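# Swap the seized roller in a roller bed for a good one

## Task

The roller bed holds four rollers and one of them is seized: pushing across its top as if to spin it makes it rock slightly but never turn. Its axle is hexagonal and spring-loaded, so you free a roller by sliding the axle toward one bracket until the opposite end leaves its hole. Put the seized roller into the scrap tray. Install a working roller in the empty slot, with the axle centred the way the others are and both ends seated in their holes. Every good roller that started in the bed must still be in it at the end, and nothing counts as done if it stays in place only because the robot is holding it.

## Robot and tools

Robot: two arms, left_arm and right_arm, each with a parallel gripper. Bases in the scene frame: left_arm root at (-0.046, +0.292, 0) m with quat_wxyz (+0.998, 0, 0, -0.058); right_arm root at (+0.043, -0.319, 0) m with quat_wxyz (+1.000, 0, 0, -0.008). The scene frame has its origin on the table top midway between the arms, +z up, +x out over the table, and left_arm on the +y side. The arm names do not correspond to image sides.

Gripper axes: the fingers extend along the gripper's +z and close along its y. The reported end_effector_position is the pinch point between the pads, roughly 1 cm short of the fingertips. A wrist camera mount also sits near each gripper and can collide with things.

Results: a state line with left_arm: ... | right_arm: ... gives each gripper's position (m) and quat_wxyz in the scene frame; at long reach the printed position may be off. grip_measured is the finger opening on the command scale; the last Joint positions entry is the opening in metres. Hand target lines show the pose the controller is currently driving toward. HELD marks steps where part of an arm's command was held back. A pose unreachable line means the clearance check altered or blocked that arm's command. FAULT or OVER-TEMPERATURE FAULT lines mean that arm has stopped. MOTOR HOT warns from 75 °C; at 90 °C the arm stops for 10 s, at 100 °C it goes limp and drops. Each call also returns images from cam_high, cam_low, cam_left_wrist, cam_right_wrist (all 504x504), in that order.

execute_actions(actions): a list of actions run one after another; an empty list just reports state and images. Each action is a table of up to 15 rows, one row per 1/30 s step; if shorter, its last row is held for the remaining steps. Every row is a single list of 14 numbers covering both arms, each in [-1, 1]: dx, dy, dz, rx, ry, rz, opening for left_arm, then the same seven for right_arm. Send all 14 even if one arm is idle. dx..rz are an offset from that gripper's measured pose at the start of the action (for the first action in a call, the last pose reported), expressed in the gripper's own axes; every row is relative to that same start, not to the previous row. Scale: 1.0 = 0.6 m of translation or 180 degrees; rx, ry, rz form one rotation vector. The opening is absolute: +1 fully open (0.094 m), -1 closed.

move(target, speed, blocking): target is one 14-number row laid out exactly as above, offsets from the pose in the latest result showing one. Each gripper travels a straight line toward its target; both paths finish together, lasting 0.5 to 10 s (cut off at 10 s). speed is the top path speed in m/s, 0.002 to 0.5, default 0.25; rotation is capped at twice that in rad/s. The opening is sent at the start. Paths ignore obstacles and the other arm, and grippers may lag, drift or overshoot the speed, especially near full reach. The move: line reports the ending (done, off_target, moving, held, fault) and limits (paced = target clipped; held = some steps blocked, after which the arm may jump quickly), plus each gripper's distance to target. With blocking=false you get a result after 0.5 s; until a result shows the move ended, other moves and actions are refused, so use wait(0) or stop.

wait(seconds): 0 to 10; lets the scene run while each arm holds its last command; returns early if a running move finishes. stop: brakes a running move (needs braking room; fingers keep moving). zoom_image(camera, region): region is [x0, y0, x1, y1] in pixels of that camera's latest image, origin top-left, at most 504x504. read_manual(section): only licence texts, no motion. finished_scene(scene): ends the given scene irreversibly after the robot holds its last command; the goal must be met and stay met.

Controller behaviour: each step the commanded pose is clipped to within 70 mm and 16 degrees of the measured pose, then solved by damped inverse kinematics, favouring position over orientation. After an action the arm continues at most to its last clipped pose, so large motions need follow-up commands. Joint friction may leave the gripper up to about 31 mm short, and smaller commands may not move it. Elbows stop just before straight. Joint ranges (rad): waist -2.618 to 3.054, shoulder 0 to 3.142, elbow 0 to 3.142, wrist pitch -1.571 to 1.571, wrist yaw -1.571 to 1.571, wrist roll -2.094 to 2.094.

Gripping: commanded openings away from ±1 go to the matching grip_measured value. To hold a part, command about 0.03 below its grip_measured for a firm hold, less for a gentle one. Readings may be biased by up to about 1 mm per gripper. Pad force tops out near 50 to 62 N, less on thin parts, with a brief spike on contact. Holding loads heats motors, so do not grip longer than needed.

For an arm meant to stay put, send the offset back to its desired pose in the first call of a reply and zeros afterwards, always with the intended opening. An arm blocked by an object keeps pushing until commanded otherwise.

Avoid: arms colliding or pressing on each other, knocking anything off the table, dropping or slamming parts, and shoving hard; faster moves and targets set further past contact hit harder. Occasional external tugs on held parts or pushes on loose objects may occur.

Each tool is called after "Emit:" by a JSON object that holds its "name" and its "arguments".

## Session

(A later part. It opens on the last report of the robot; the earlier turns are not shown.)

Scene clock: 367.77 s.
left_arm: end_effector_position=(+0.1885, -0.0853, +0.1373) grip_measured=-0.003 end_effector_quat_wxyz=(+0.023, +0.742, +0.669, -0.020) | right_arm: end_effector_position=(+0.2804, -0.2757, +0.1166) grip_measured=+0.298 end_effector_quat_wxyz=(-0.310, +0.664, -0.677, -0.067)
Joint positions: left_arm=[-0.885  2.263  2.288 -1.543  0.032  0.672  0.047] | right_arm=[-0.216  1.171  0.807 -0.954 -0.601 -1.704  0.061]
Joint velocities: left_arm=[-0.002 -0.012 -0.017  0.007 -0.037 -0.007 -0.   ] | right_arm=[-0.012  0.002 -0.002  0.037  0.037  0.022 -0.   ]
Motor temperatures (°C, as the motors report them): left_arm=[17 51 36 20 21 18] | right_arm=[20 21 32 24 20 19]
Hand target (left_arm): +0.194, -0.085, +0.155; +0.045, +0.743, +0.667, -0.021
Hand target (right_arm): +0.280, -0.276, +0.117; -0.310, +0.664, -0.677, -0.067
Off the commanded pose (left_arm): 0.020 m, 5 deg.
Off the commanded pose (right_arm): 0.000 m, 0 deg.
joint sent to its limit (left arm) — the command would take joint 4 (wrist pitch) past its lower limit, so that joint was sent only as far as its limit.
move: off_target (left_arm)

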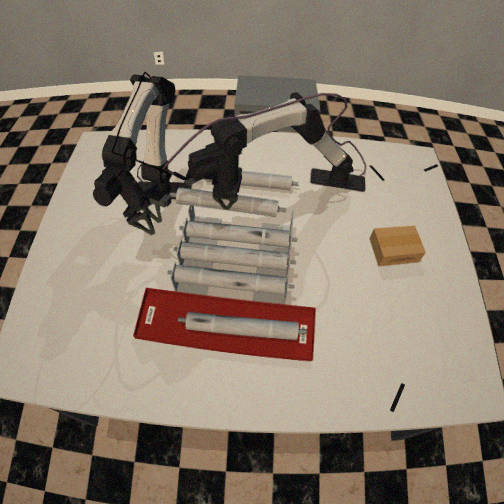

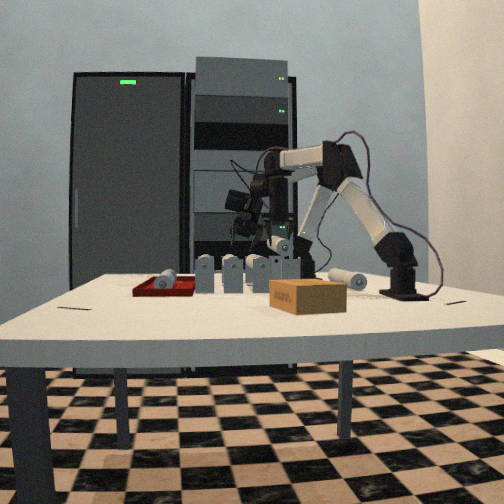

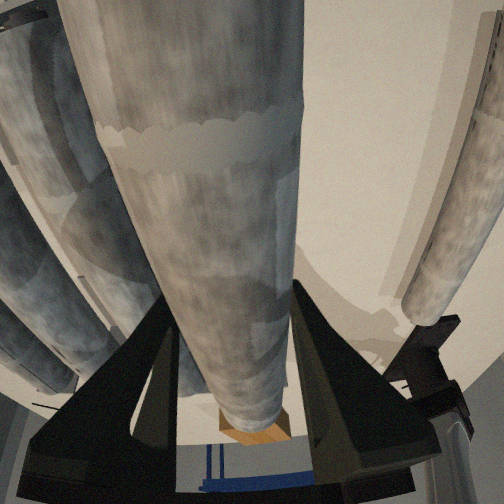

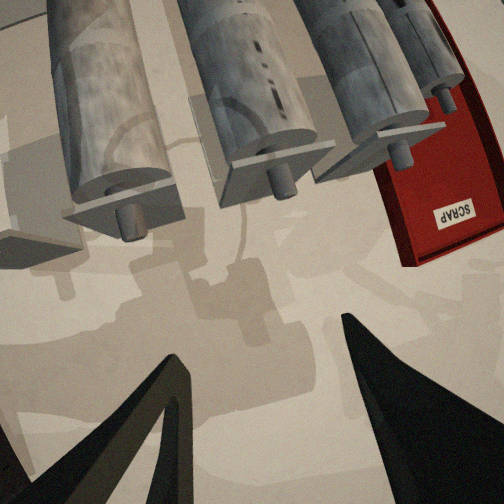

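Emit:
{"name": "move", "arguments": {"target": [0,0,0.035,0,-0.03,0,-0.3,0,0,0,0,0,0,0.3], "speed": 0.03}}

Emit:
{"name": "zoom_image", "arguments": {"camera": "cam_low", "region": [190,210,340,310]}}

Scene clock: 372.17 s.
left_arm: end_effector_position=(+0.1844, -0.0833, +0.0991) grip_measured=-0.003 end_effector_quat_wxyz=(+0.027, +0.741, +0.669, -0.044) | right_arm: end_effector_position=(+0.2804, -0.2757, +0.1166) grip_measured=+0.298 end_effector_quat_wxyz=(-0.310, +0.664, -0.677, -0.067)
Joint positions: left_arm=[-0.872  2.188  2.008 -1.324  0.079  0.681  0.047] | right_arm=[-0.216  1.171  0.807 -0.954 -0.601 -1.704  0.061]
Joint velocities: left_arm=[-0.002 -0.007  0.007  0.022 -0.007 -0.051 -0.001] | right_arm=[-0.002 -0.017 -0.022 -0.007  0.037  0.037  0.   ]
Motor temperatures (°C, as the motors report them): left_arm=[17 53 36 20 21 18] | right_arm=[20 21 32 24 20 19]
Hand target (left_arm): +0.189, -0.086, +0.117; +0.055, +0.741, +0.667, -0.054
Hand target (right_arm): +0.280, -0.276, +0.117; -0.310, +0.664, -0.677, -0.067
Off the commanded pose (left_arm): 0.018 m, 3 deg.
Off the commanded pose (right_arm): 0.000 m, 0 deg.
move: off_target (left_arm)

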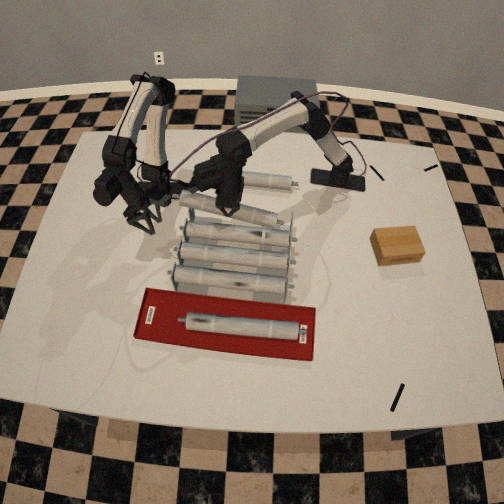

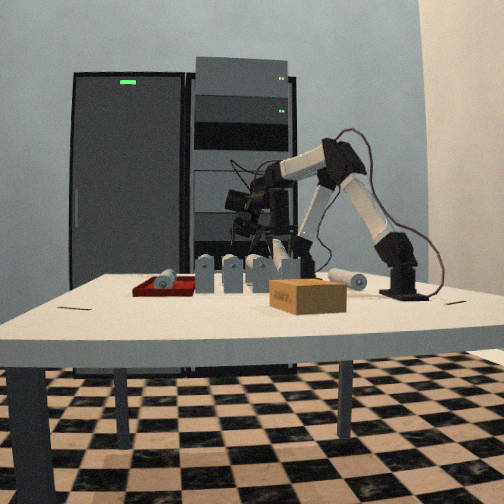

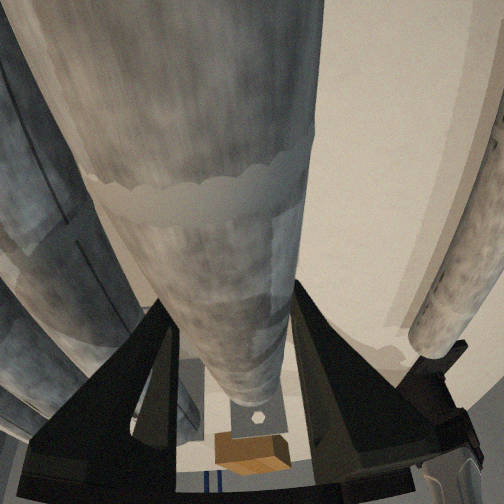

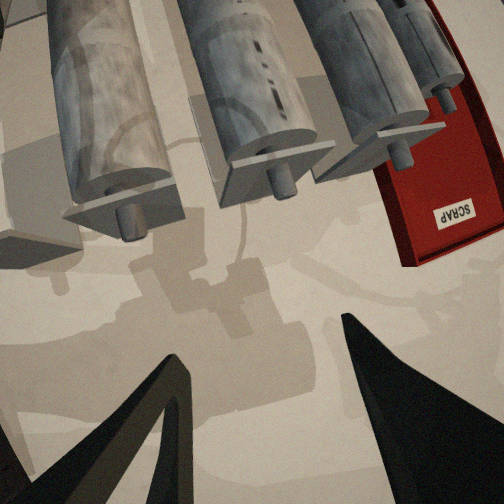

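Region (190, 210, 340, 310) of cam_low's 504x504 image, scaled by 3.360, with more detail than that image has.

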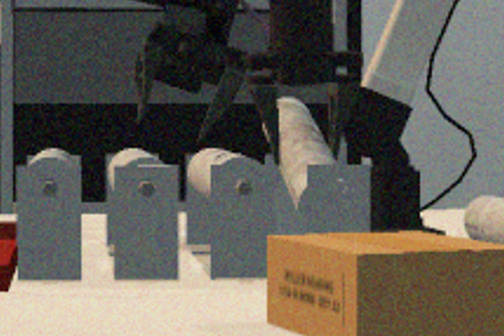

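Emit:
{"name": "move", "arguments": {"target": [0,0,0,0,0,0,0.3,0,0,0,0,0,0,0.3]}}

Emit:
{"name": "move", "arguments": {"target": [0.21,0,0.07,0,0.03,0,0.3,0,0,0,0,0,0,0.3], "speed": 0.06}}

Scene clock: 376.77 s.
left_arm: end_effector_position=(+0.1845, -0.0834, +0.1003) grip_measured=+0.299 end_effector_quat_wxyz=(+0.028, +0.741, +0.669, -0.044) | right_arm: end_effector_position=(+0.2804, -0.2757, +0.1166) grip_measured=+0.298 end_effector_quat_wxyz=(-0.310, +0.664, -0.677, -0.067)
Joint positions: left_arm=[-0.872  2.185  2.008 -1.324  0.079  0.681  0.061] | right_arm=[-0.216  1.171  0.807 -0.954 -0.601 -1.704  0.061]
Joint velocities: left_arm=[ 0.012 -0.017 -0.002 -0.022 -0.022  0.007  0.001] | right_arm=[ 0.012 -0.012  0.002 -0.007 -0.022 -0.037 -0.   ]
Motor temperatures (°C, as the motors report them): left_arm=[17 55 36 20 21 18] | right_arm=[20 21 32 24 20 19]
Hand target (left_arm): +0.184, -0.083, +0.099; +0.027, +0.741, +0.669, -0.044
Hand target (right_arm): +0.280, -0.276, +0.117; -0.310, +0.664, -0.677, -0.067
Off the commanded pose (left_arm): 0.001 m, 0 deg.
Off the commanded pose (right_arm): 0.000 m, 0 deg.
move: done

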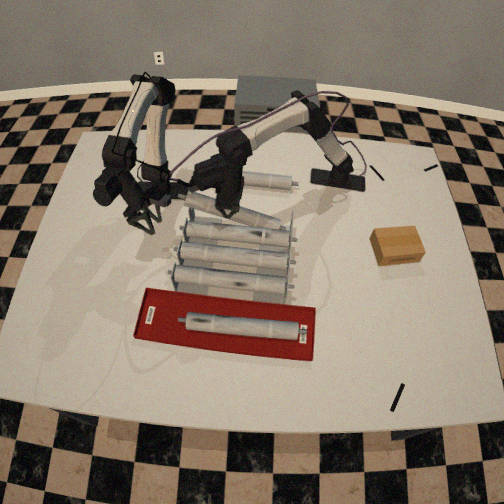

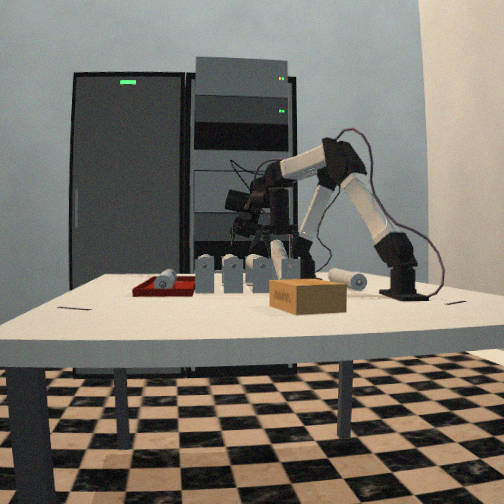

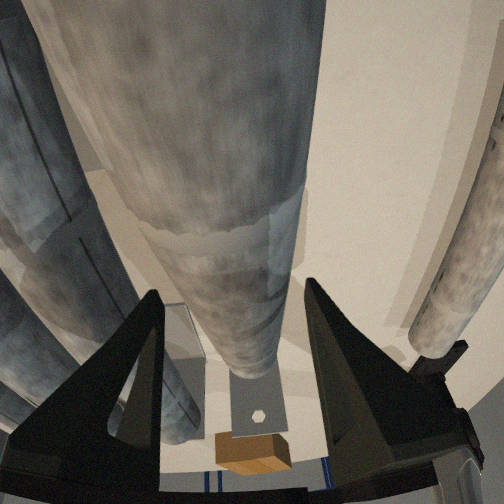

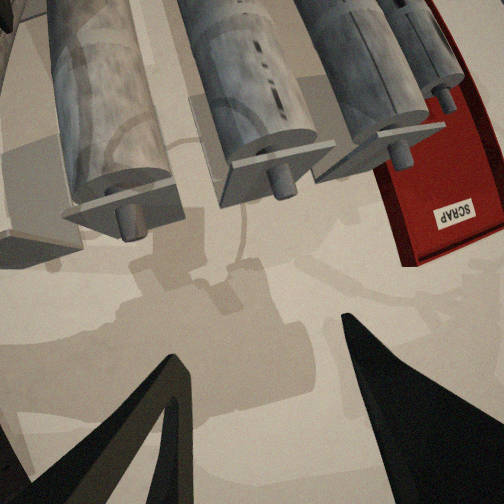

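Scene clock: 379.30 s.
left_arm: end_effector_position=(+0.1940, +0.0319, +0.0503) grip_measured=+0.299 end_effector_quat_wxyz=(-0.003, +0.741, +0.671, -0.015) | right_arm: end_effector_position=(+0.2804, -0.2757, +0.1166) grip_measured=+0.298 end_effector_quat_wxyz=(-0.310, +0.664, -0.677, -0.067)
Joint positions: left_arm=[-0.694  1.929  1.429 -1.079  0.031  0.858  0.061] | right_arm=[-0.216  1.171  0.807 -0.954 -0.601 -1.704  0.061]
Joint velocities: left_arm=[ 0.017  0.012 -0.017  0.066 -0.051  0.022  0.   ] | right_arm=[ 0.002 -0.012  0.012  0.007 -0.022  0.037  0.001]
Motor temperatures (°C, as the motors report them): left_arm=[17 55 36 20 21 18] | right_arm=[20 21 32 24 20 19]
Hand target (left_arm): +0.196, +0.038, +0.048; -0.003, +0.742, +0.670, -0.008
Hand target (right_arm): +0.280, -0.276, +0.117; -0.310, +0.664, -0.677, -0.067
Off the commanded pose (left_arm): 0.007 m, 1 deg.
Off the commanded pose (right_arm): 0.000 m, 0 deg.
move: done

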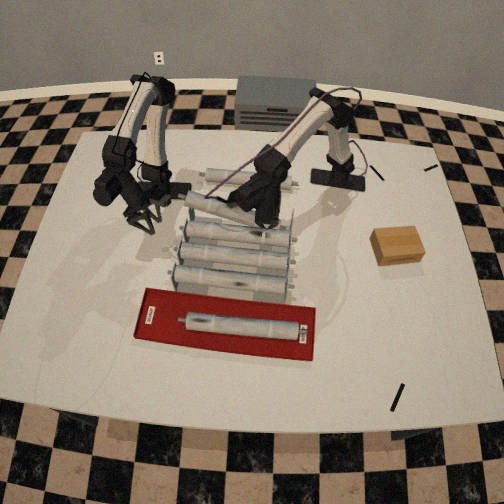

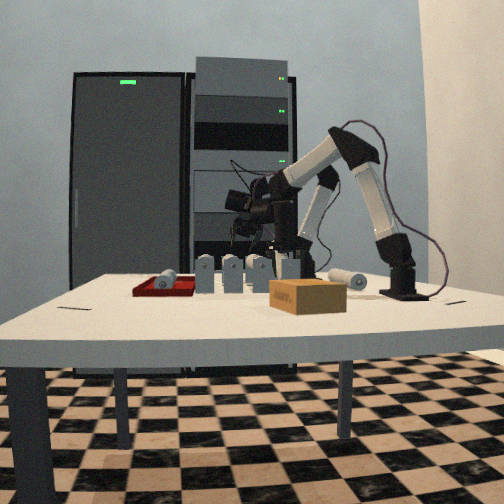

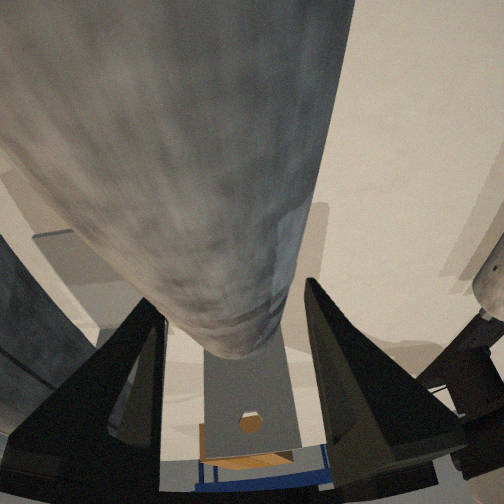

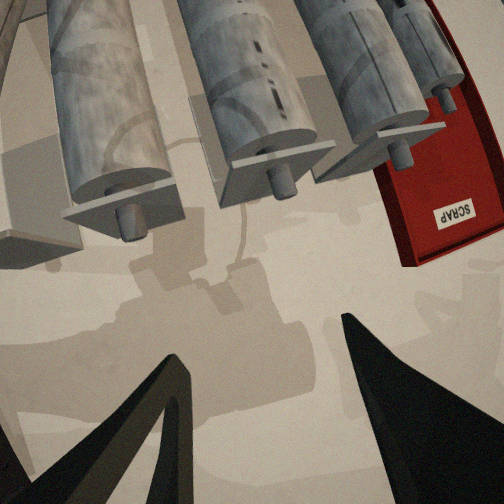

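Emit:
{"name": "move", "arguments": {"target": [0,0,0,0,0,0,-0.3,0,0,0,0,0,0,0.3]}}

Emit:
{"name": "move", "arguments": {"target": [0,0,-0.08,0,0,0,-0.3,0,0,0,0,0,0,0.3], "speed": 0.03}}

Emit:
{"name": "zoom_image", "arguments": {"camera": "cam_low", "region": [190,210,340,310]}}

Scene clock: 382.83 s.
left_arm: end_effector_position=(+0.1945, +0.0317, +0.0503) grip_measured=-0.014 end_effector_quat_wxyz=(-0.002, +0.742, +0.671, -0.015) | right_arm: end_effector_position=(+0.2804, -0.2757, +0.1166) grip_measured=+0.298 end_effector_quat_wxyz=(-0.310, +0.664, -0.677, -0.067)
Joint positions: left_arm=[-0.694  1.928  1.429 -1.076  0.029  0.86   0.046] | right_arm=[-0.216  1.171  0.807 -0.954 -0.601 -1.704  0.061]
Joint velocities: left_arm=[ 0.002  0.002 -0.007 -0.081 -0.095 -0.007 -0.   ] | right_arm=[-0.007  0.002 -0.007  0.081 -0.007 -0.022  0.   ]
Motor temperatures (°C, as the motors report them): left_arm=[17 54 35 20 21 18] | right_arm=[20 21 32 24 20 19]
Hand target (left_arm): +0.194, +0.032, +0.050; -0.003, +0.741, +0.671, -0.015
Hand target (right_arm): +0.280, -0.276, +0.117; -0.310, +0.664, -0.677, -0.067
Off the commanded pose (left_arm): 0.001 m, 0 deg.
Off the commanded pose (right_arm): 0.000 m, 0 deg.
move: done

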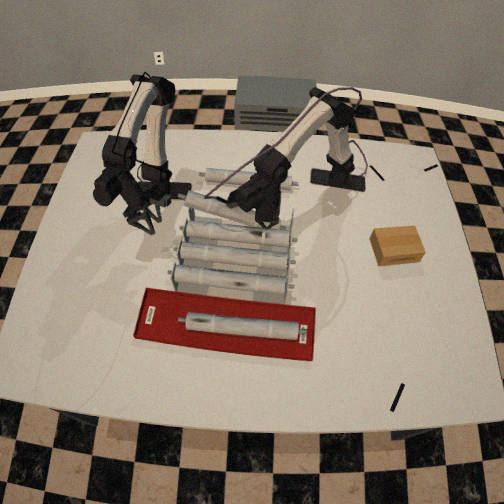

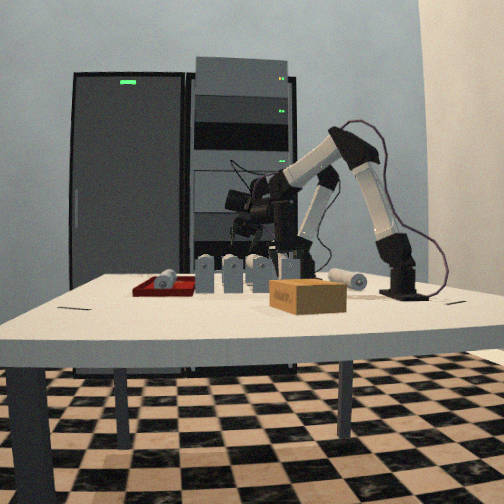

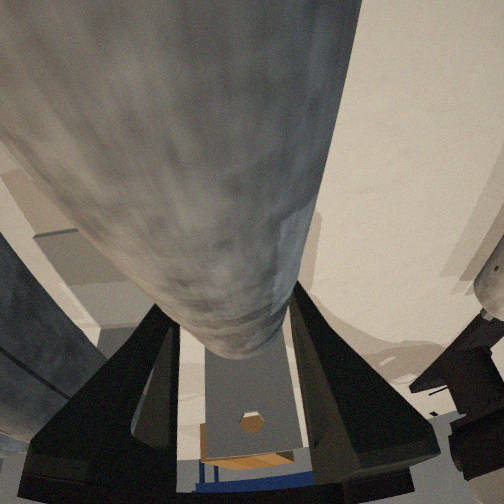

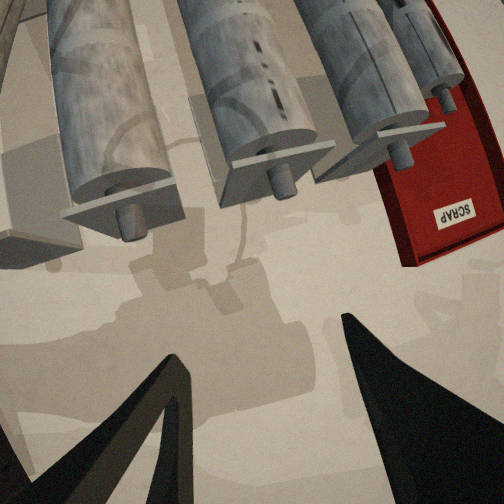

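Scene clock: 384.70 s.
left_arm: end_effector_position=(+0.1941, +0.0361, +0.0814) grip_measured=-0.014 end_effector_quat_wxyz=(-0.022, +0.741, +0.672, -0.007) | right_arm: end_effector_position=(+0.2804, -0.2757, +0.1166) grip_measured=+0.298 end_effector_quat_wxyz=(-0.310, +0.664, -0.677, -0.067)
Joint positions: left_arm=[-0.694  1.928  1.554 -1.241  0.013  0.858  0.046] | right_arm=[-0.216  1.171  0.807 -0.954 -0.601 -1.704  0.061]
Joint velocities: left_arm=[ 0.002 -0.012 -0.012 -0.037 -0.037 -0.007 -0.   ] | right_arm=[ 0.022 -0.012  0.012 -0.022  0.022 -0.022 -0.001]
Motor temperatures (°C, as the motors report them): left_arm=[17 54 35 20 21 18] | right_arm=[20 21 32 24 20 19]
Hand target (left_arm): +0.196, +0.032, +0.098; -0.002, +0.742, +0.671, -0.015
Hand target (right_arm): +0.280, -0.276, +0.117; -0.310, +0.664, -0.677, -0.067
Off the commanded pose (left_arm): 0.017 m, 2 deg.
Off the commanded pose (right_arm): 0.000 m, 0 deg.
move: off_target (left_arm)

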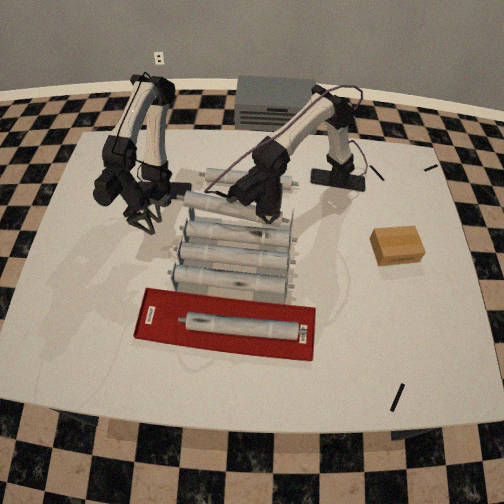

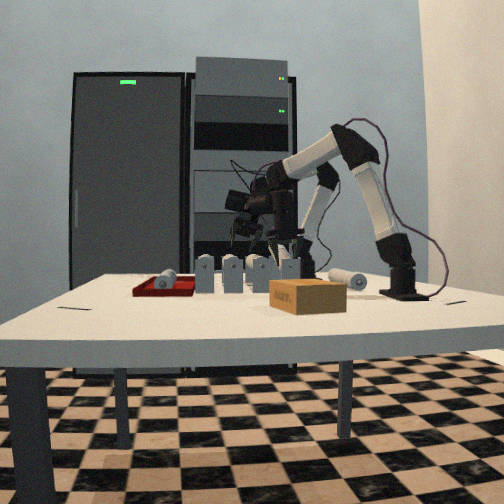

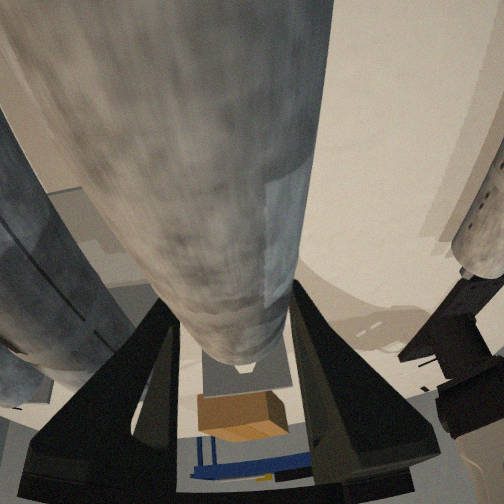

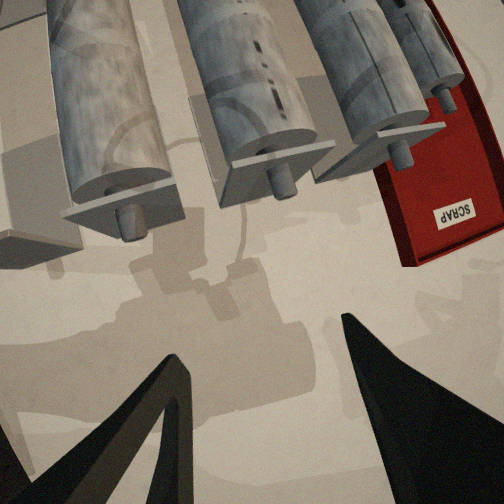

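Region (190, 210, 340, 310) of cam_low's 504x504 image, scaled by 3.360, with more detail than that image has.

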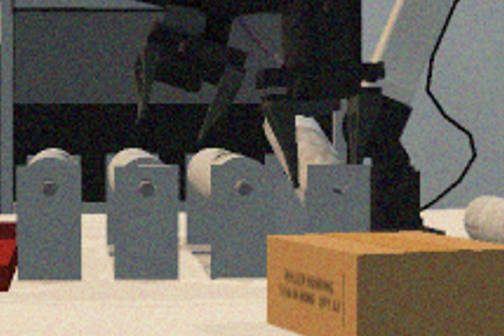

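Emit:
{"name": "move", "arguments": {"target": [0.04,0,-0.05,0,0,0,-0.3,0,0,0,0,0,0,0.3], "speed": 0.02}}

Emit:
{"name": "zoom_image", "arguments": {"camera": "cam_low", "region": [190,210,340,310]}}

Scene clock: 389.93 s.
left_arm: end_effector_position=(+0.1960, +0.0452, +0.0936) grip_measured=-0.014 end_effector_quat_wxyz=(-0.020, +0.741, +0.671, -0.016) | right_arm: end_effector_position=(+0.2804, -0.2757, +0.1166) grip_measured=+0.298 end_effector_quat_wxyz=(-0.310, +0.664, -0.677, -0.067)
Joint positions: left_arm=[-0.664  1.9    1.564 -1.277  0.03   0.89   0.046] | right_arm=[-0.216  1.171  0.807 -0.954 -0.601 -1.704  0.061]
Joint velocities: left_arm=[ 0.007  0.027  0.002 -0.022  0.037 -0.022  0.   ] | right_arm=[-0.012  0.002 -0.002 -0.066 -0.007  0.066 -0.001]
Motor temperatures (°C, as the motors report them): left_arm=[17 54 36 20 21 18] | right_arm=[20 21 32 24 20 19]
Hand target (left_arm): +0.198, +0.058, +0.111; -0.021, +0.741, +0.672, -0.006
Hand target (right_arm): +0.280, -0.276, +0.117; -0.310, +0.664, -0.677, -0.067
Off the commanded pose (left_arm): 0.023 m, 1 deg.
Off the commanded pose (right_arm): 0.000 m, 0 deg.
move: off_target (left_arm)

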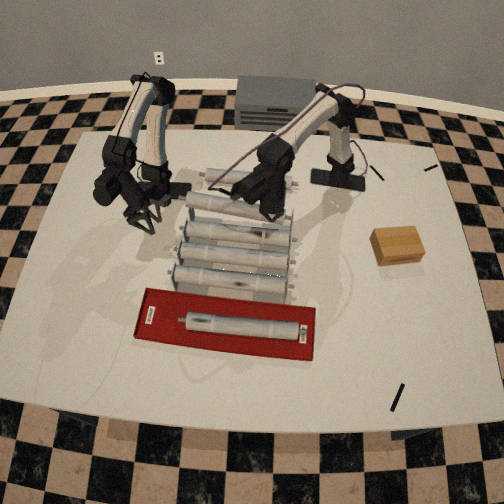

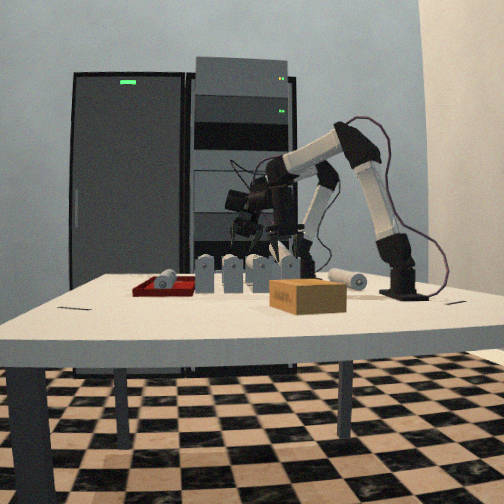

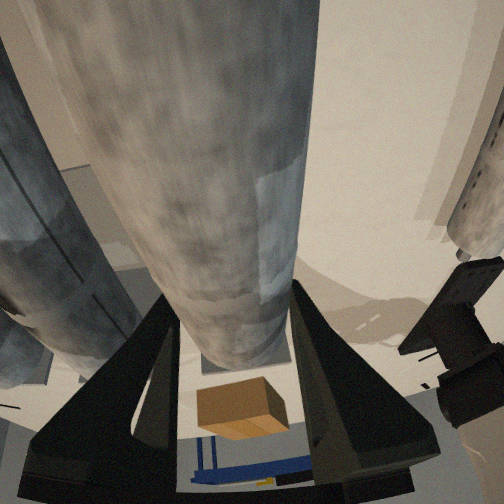

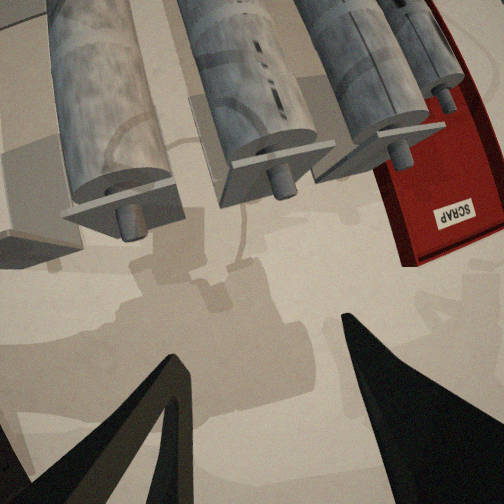

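Region (190, 210, 340, 310) of cam_low's 504x504 image, scaled by 3.360, with more detail than that image has.

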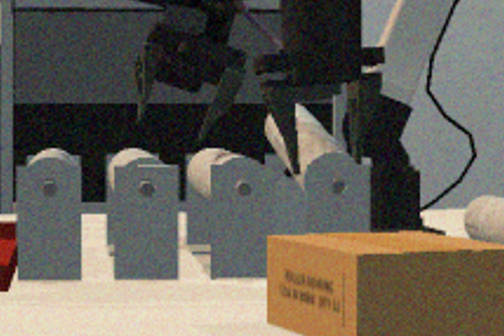

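Looks aligned in hole. Push further.

Emit:
{"name": "move", "arguments": {"target": [0.07,0,-0.02,0,0,0,-0.3,0,0,0,0,0,0,0.3], "speed": 0.02}}

Emit:
{"name": "zoom_image", "arguments": {"camera": "cam_high", "region": [150,160,330,280]}}

Scene clock: 394.93 s.
left_arm: end_effector_position=(+0.1984, +0.0646, +0.0899) grip_measured=-0.014 end_effector_quat_wxyz=(-0.014, +0.740, +0.671, -0.043) | right_arm: end_effector_position=(+0.2804, -0.2757, +0.1166) grip_measured=+0.298 end_effector_quat_wxyz=(-0.310, +0.664, -0.677, -0.067)
Joint positions: left_arm=[-0.591  1.853  1.485 -1.242  0.082  0.963  0.046] | right_arm=[-0.216  1.171  0.807 -0.954 -0.601 -1.704  0.061]
Joint velocities: left_arm=[-0.012 -0.002 -0.007  0.095  0.037 -0.022  0.001] | right_arm=[-0.012 -0.017 -0.002 -0.037  0.037  0.037 -0.   ]
Motor temperatures (°C, as the motors report them): left_arm=[17 55 36 20 21 18] | right_arm=[20 21 32 24 20 19]
Hand target (left_arm): +0.201, +0.086, +0.106; -0.020, +0.741, +0.671, -0.015
Hand target (right_arm): +0.280, -0.276, +0.117; -0.310, +0.664, -0.677, -0.067
Off the commanded pose (left_arm): 0.027 m, 3 deg.
Off the commanded pose (right_arm): 0.000 m, 0 deg.
move: off_target (left_arm)

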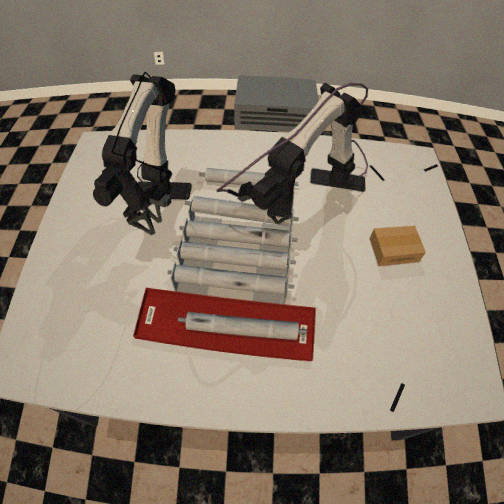

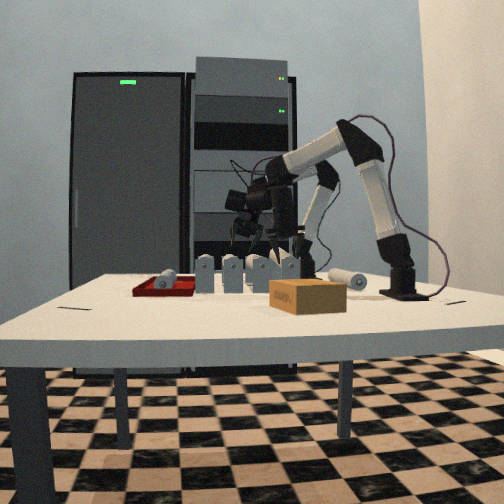

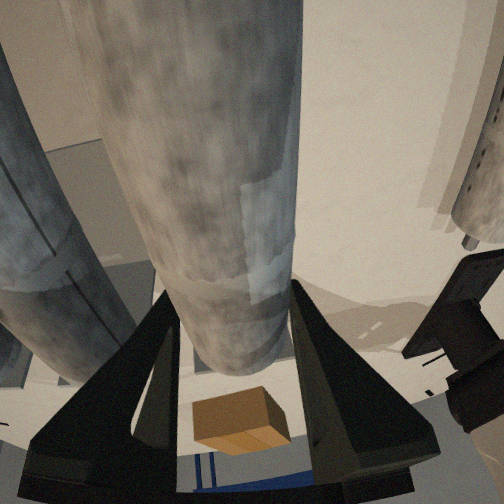

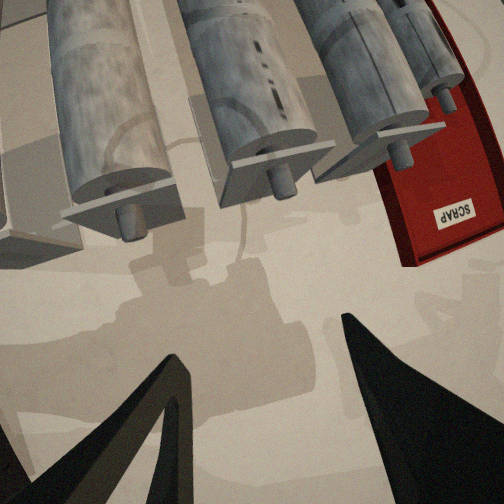

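Region (150, 160, 330, 280) of cam_high's 504x504 image, scaled by 2.800, with more detail than that image has.

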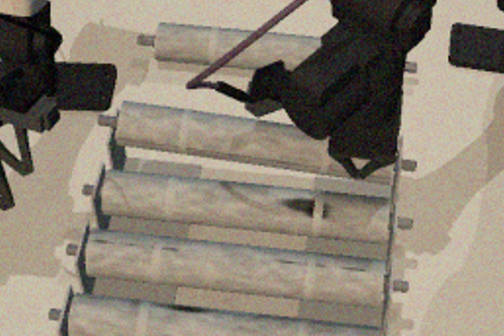

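Emit:
{"name": "move", "arguments": {"target": [0,0,0,0,0,0,-0.3,-0.206,0.16,-0.02,-0.1,0,0,0.5], "speed": 0.1}}

Scene clock: 402.80 s.
left_arm: end_effector_position=(+0.1983, +0.0639, +0.0896) grip_measured=-0.014 end_effector_quat_wxyz=(-0.014, +0.740, +0.671, -0.045) | right_arm: end_effector_position=(+0.1772, -0.1652, +0.1485) grip_measured=+0.498 end_effector_quat_wxyz=(-0.193, +0.704, -0.661, -0.177)
Joint positions: left_arm=[-0.591  1.854  1.485 -1.241  0.085  0.963  0.046] | right_arm=[ 0.484  1.011  0.894 -1.19  -0.464 -1.104  0.07 ]
Joint velocities: left_arm=[-0.037 -0.012 -0.017  0.007 -0.037  0.022 -0.   ] | right_arm=[-0.017  0.012 -0.002 -0.037  0.022  0.007  0.001]
Motor temperatures (°C, as the motors report them): left_arm=[17 55 35 20 21 18] | right_arm=[20 21 32 24 20 19]
Hand target (left_arm): +0.198, +0.065, +0.090; -0.014, +0.740, +0.671, -0.043
Hand target (right_arm): +0.175, -0.166, +0.155; -0.196, +0.704, -0.660, -0.173
Off the commanded pose (left_arm): 0.001 m, 0 deg.
Off the commanded pose (right_arm): 0.010 m, 1 deg.
move: done

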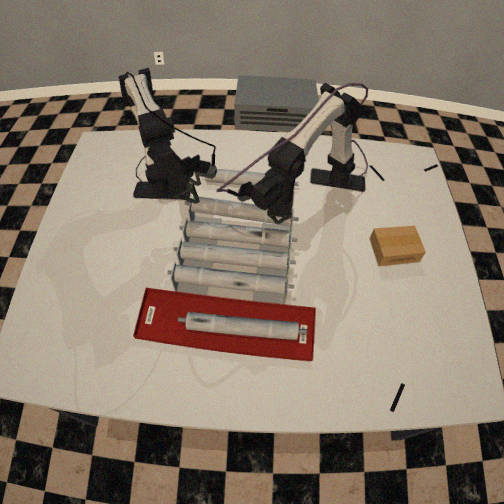

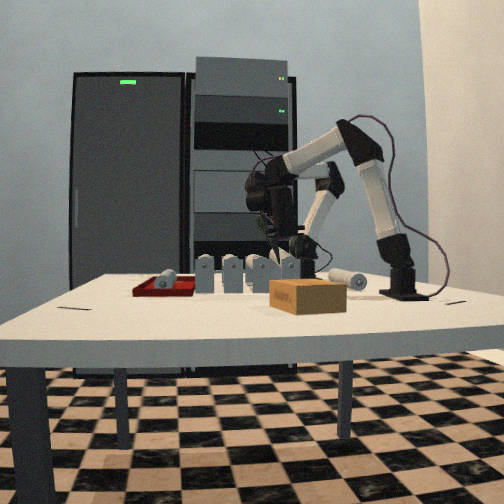

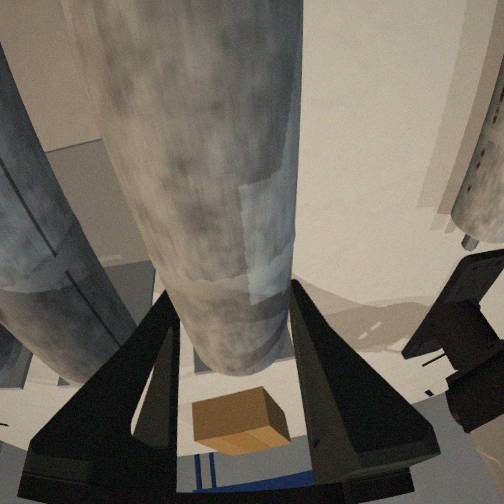

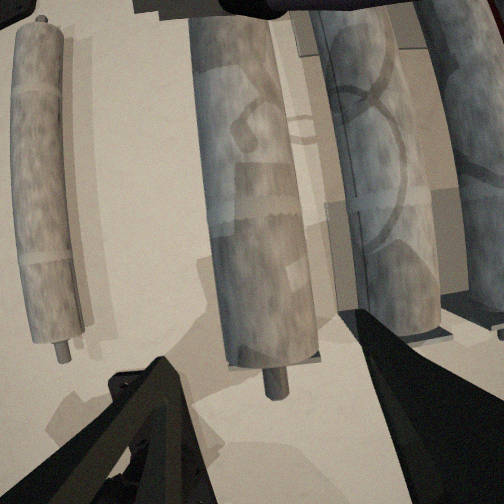

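Emit:
{"name": "move", "arguments": {"target": [0,0,-0.1,0,0,0,0.2,0,0,0.105,0,0,0,0.5], "speed": 0.06}}

Emit:
{"name": "move", "arguments": {"target": [0.135,0,0,0,0,0,-0.4,0,0,0,0,0,0,-0.3], "speed": 0.08}}

Scene clock: 407.90 s.
left_arm: end_effector_position=(+0.2015, +0.0612, +0.1500) grip_measured=+0.199 end_effector_quat_wxyz=(-0.006, +0.741, +0.670, -0.044) | right_arm: end_effector_position=(+0.1800, -0.1337, +0.1044) grip_measured=+0.498 end_effector_quat_wxyz=(-0.206, +0.704, -0.657, -0.176)
Joint positions: left_arm=[-0.591  1.854  1.726 -1.466  0.085  0.965  0.056] | right_arm=[ 0.64   1.044  0.719 -0.885 -0.422 -0.939  0.07 ]
Joint velocities: left_arm=[-0.027 -0.007 -0.007  0.022  0.051 -0.022 -0.001] | right_arm=[ 0.027 -0.002  0.002  0.007 -0.037  0.007  0.001]
Motor temperatures (°C, as the motors report them): left_arm=[17 53 35 20 21 18] | right_arm=[20 21 32 24 20 19]
Hand target (left_arm): +0.204, +0.065, +0.149; -0.013, +0.740, +0.671, -0.045
Hand target (right_arm): +0.177, -0.135, +0.094; -0.192, +0.704, -0.661, -0.176
Off the commanded pose (left_arm): 0.005 m, 1 deg.
Off the commanded pose (right_arm): 0.011 m, 2 deg.
move: off_target (right_arm)

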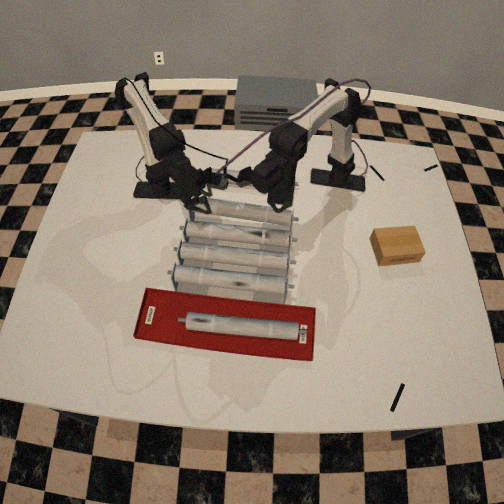

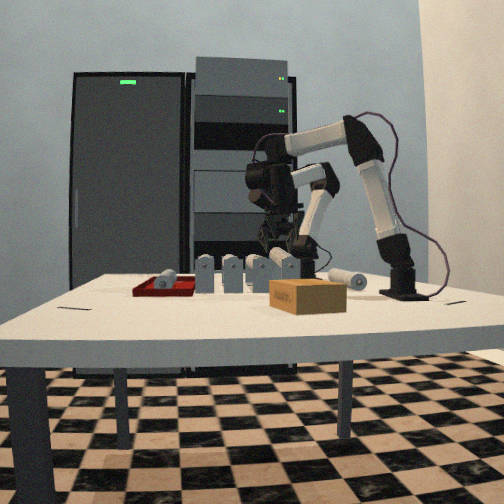

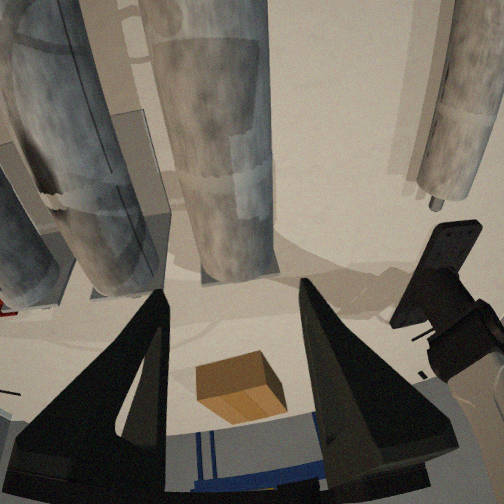

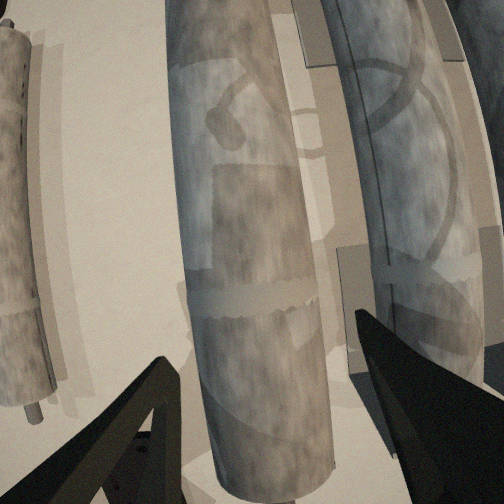

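Scene clock: 409.33 s.
left_arm: end_effector_position=(+0.2098, +0.1375, +0.1493) grip_measured=-0.399 end_effector_quat_wxyz=(-0.006, +0.739, +0.672, -0.047) | right_arm: end_effector_position=(+0.1796, -0.1338, +0.1043) grip_measured=-0.028 end_effector_quat_wxyz=(-0.205, +0.704, -0.657, -0.177)
Joint positions: left_arm=[-0.379  1.715  1.552 -1.45   0.085  1.172  0.028] | right_arm=[ 0.64   1.044  0.719 -0.887 -0.423 -0.937  0.046]
Joint velocities: left_arm=[-0.002  0.007  0.012  0.037 -0.022  0.066  0.   ] | right_arm=[-0.027  0.007  0.007 -0.007 -0.022 -0.051  0.   ]
Motor temperatures (°C, as the motors report them): left_arm=[17 53 35 20 21 18] | right_arm=[20 21 32 24 20 19]
Hand target (left_arm): +0.210, +0.143, +0.147; -0.006, +0.741, +0.670, -0.041
Hand target (right_arm): +0.180, -0.134, +0.104; -0.206, +0.704, -0.657, -0.176
Off the commanded pose (left_arm): 0.006 m, 0 deg.
Off the commanded pose (right_arm): 0.000 m, 0 deg.
move: done

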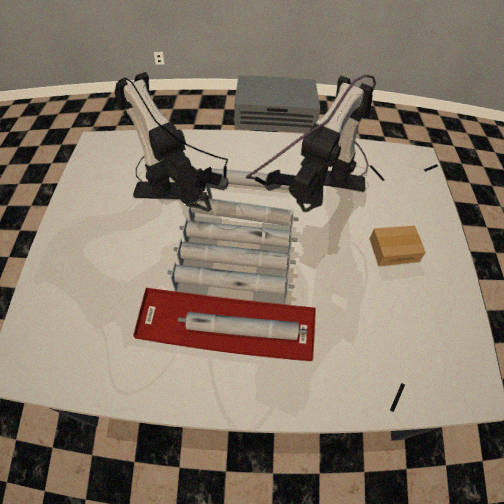

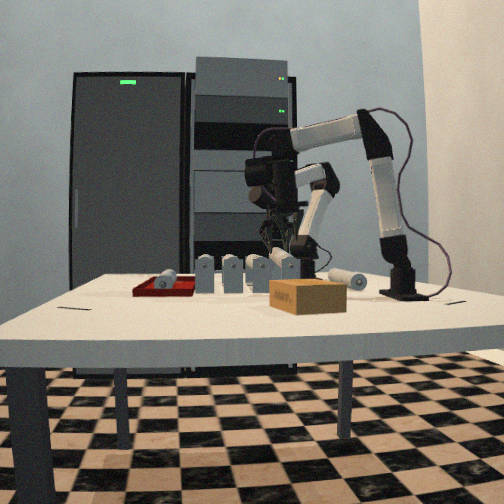

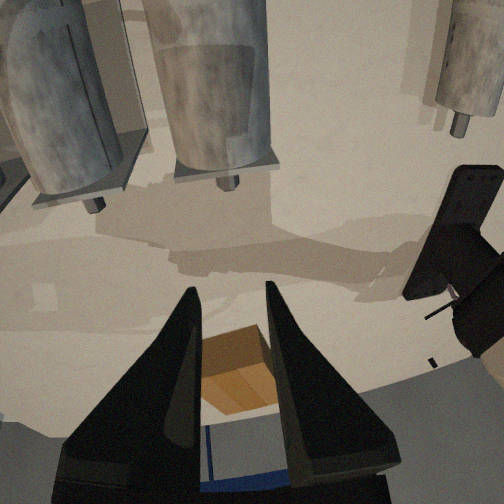

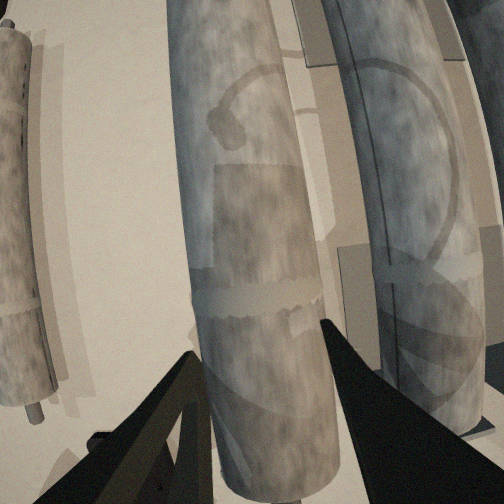

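Emit:
{"name": "move", "arguments": {"target": [0.01,0.01,0.13,0,0,0,-0.4,0,0,0,0,0,0,-0.3], "speed": 0.06}}

Scene clock: 412.30 s.
left_arm: end_effector_position=(+0.2115, +0.1366, +0.0808) grip_measured=-0.399 end_effector_quat_wxyz=(+0.006, +0.740, +0.671, -0.043) | right_arm: end_effector_position=(+0.1796, -0.1338, +0.1043) grip_measured=-0.028 end_effector_quat_wxyz=(-0.205, +0.704, -0.657, -0.177)
Joint positions: left_arm=[-0.379  1.715  1.28  -1.154  0.085  1.174  0.028] | right_arm=[ 0.64   1.044  0.719 -0.887 -0.423 -0.937  0.046]
Joint velocities: left_arm=[ 0.007  0.002 -0.012  0.037 -0.007 -0.022 -0.   ] | right_arm=[-0.002 -0.017  0.002  0.022 -0.007  0.022 -0.   ]
Motor temperatures (°C, as the motors report them): left_arm=[17 52 35 20 21 18] | right_arm=[20 21 33 24 20 19]
Hand target (left_arm): +0.209, +0.140, +0.071; -0.006, +0.739, +0.672, -0.047
Hand target (right_arm): +0.180, -0.134, +0.104; -0.205, +0.704, -0.657, -0.177
Off the commanded pose (left_arm): 0.010 m, 1 deg.
Off the commanded pose (right_arm): 0.000 m, 0 deg.
move: done

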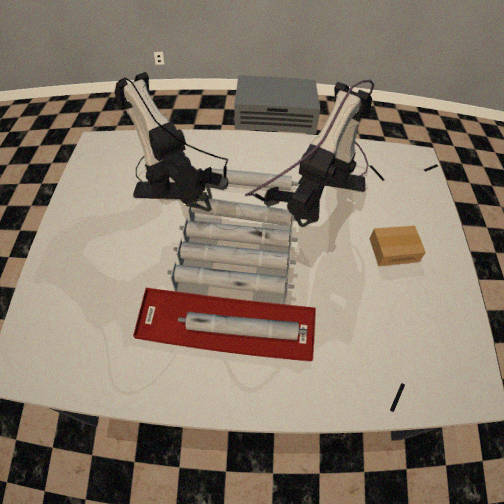

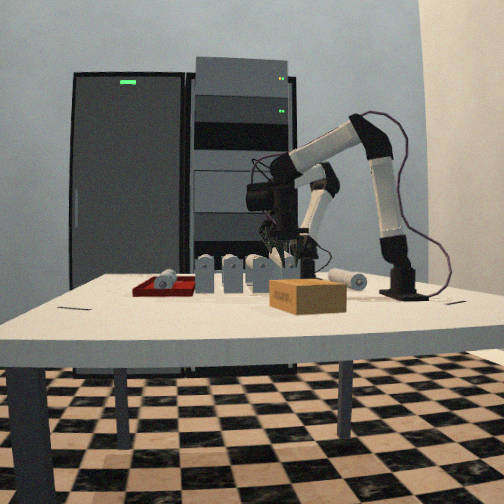

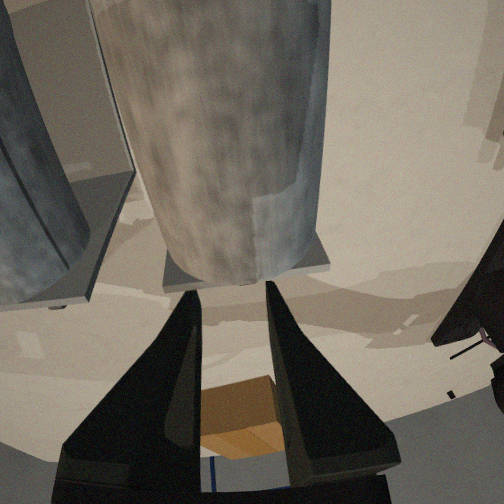

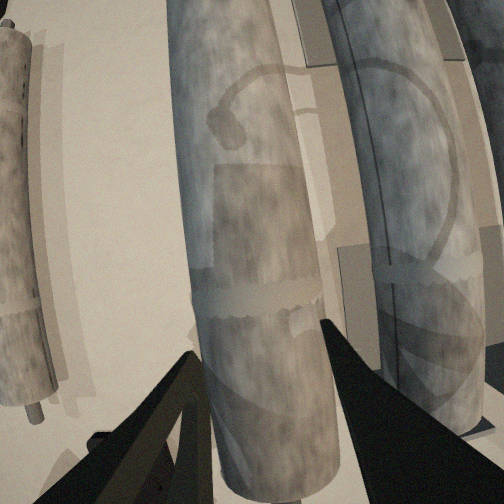

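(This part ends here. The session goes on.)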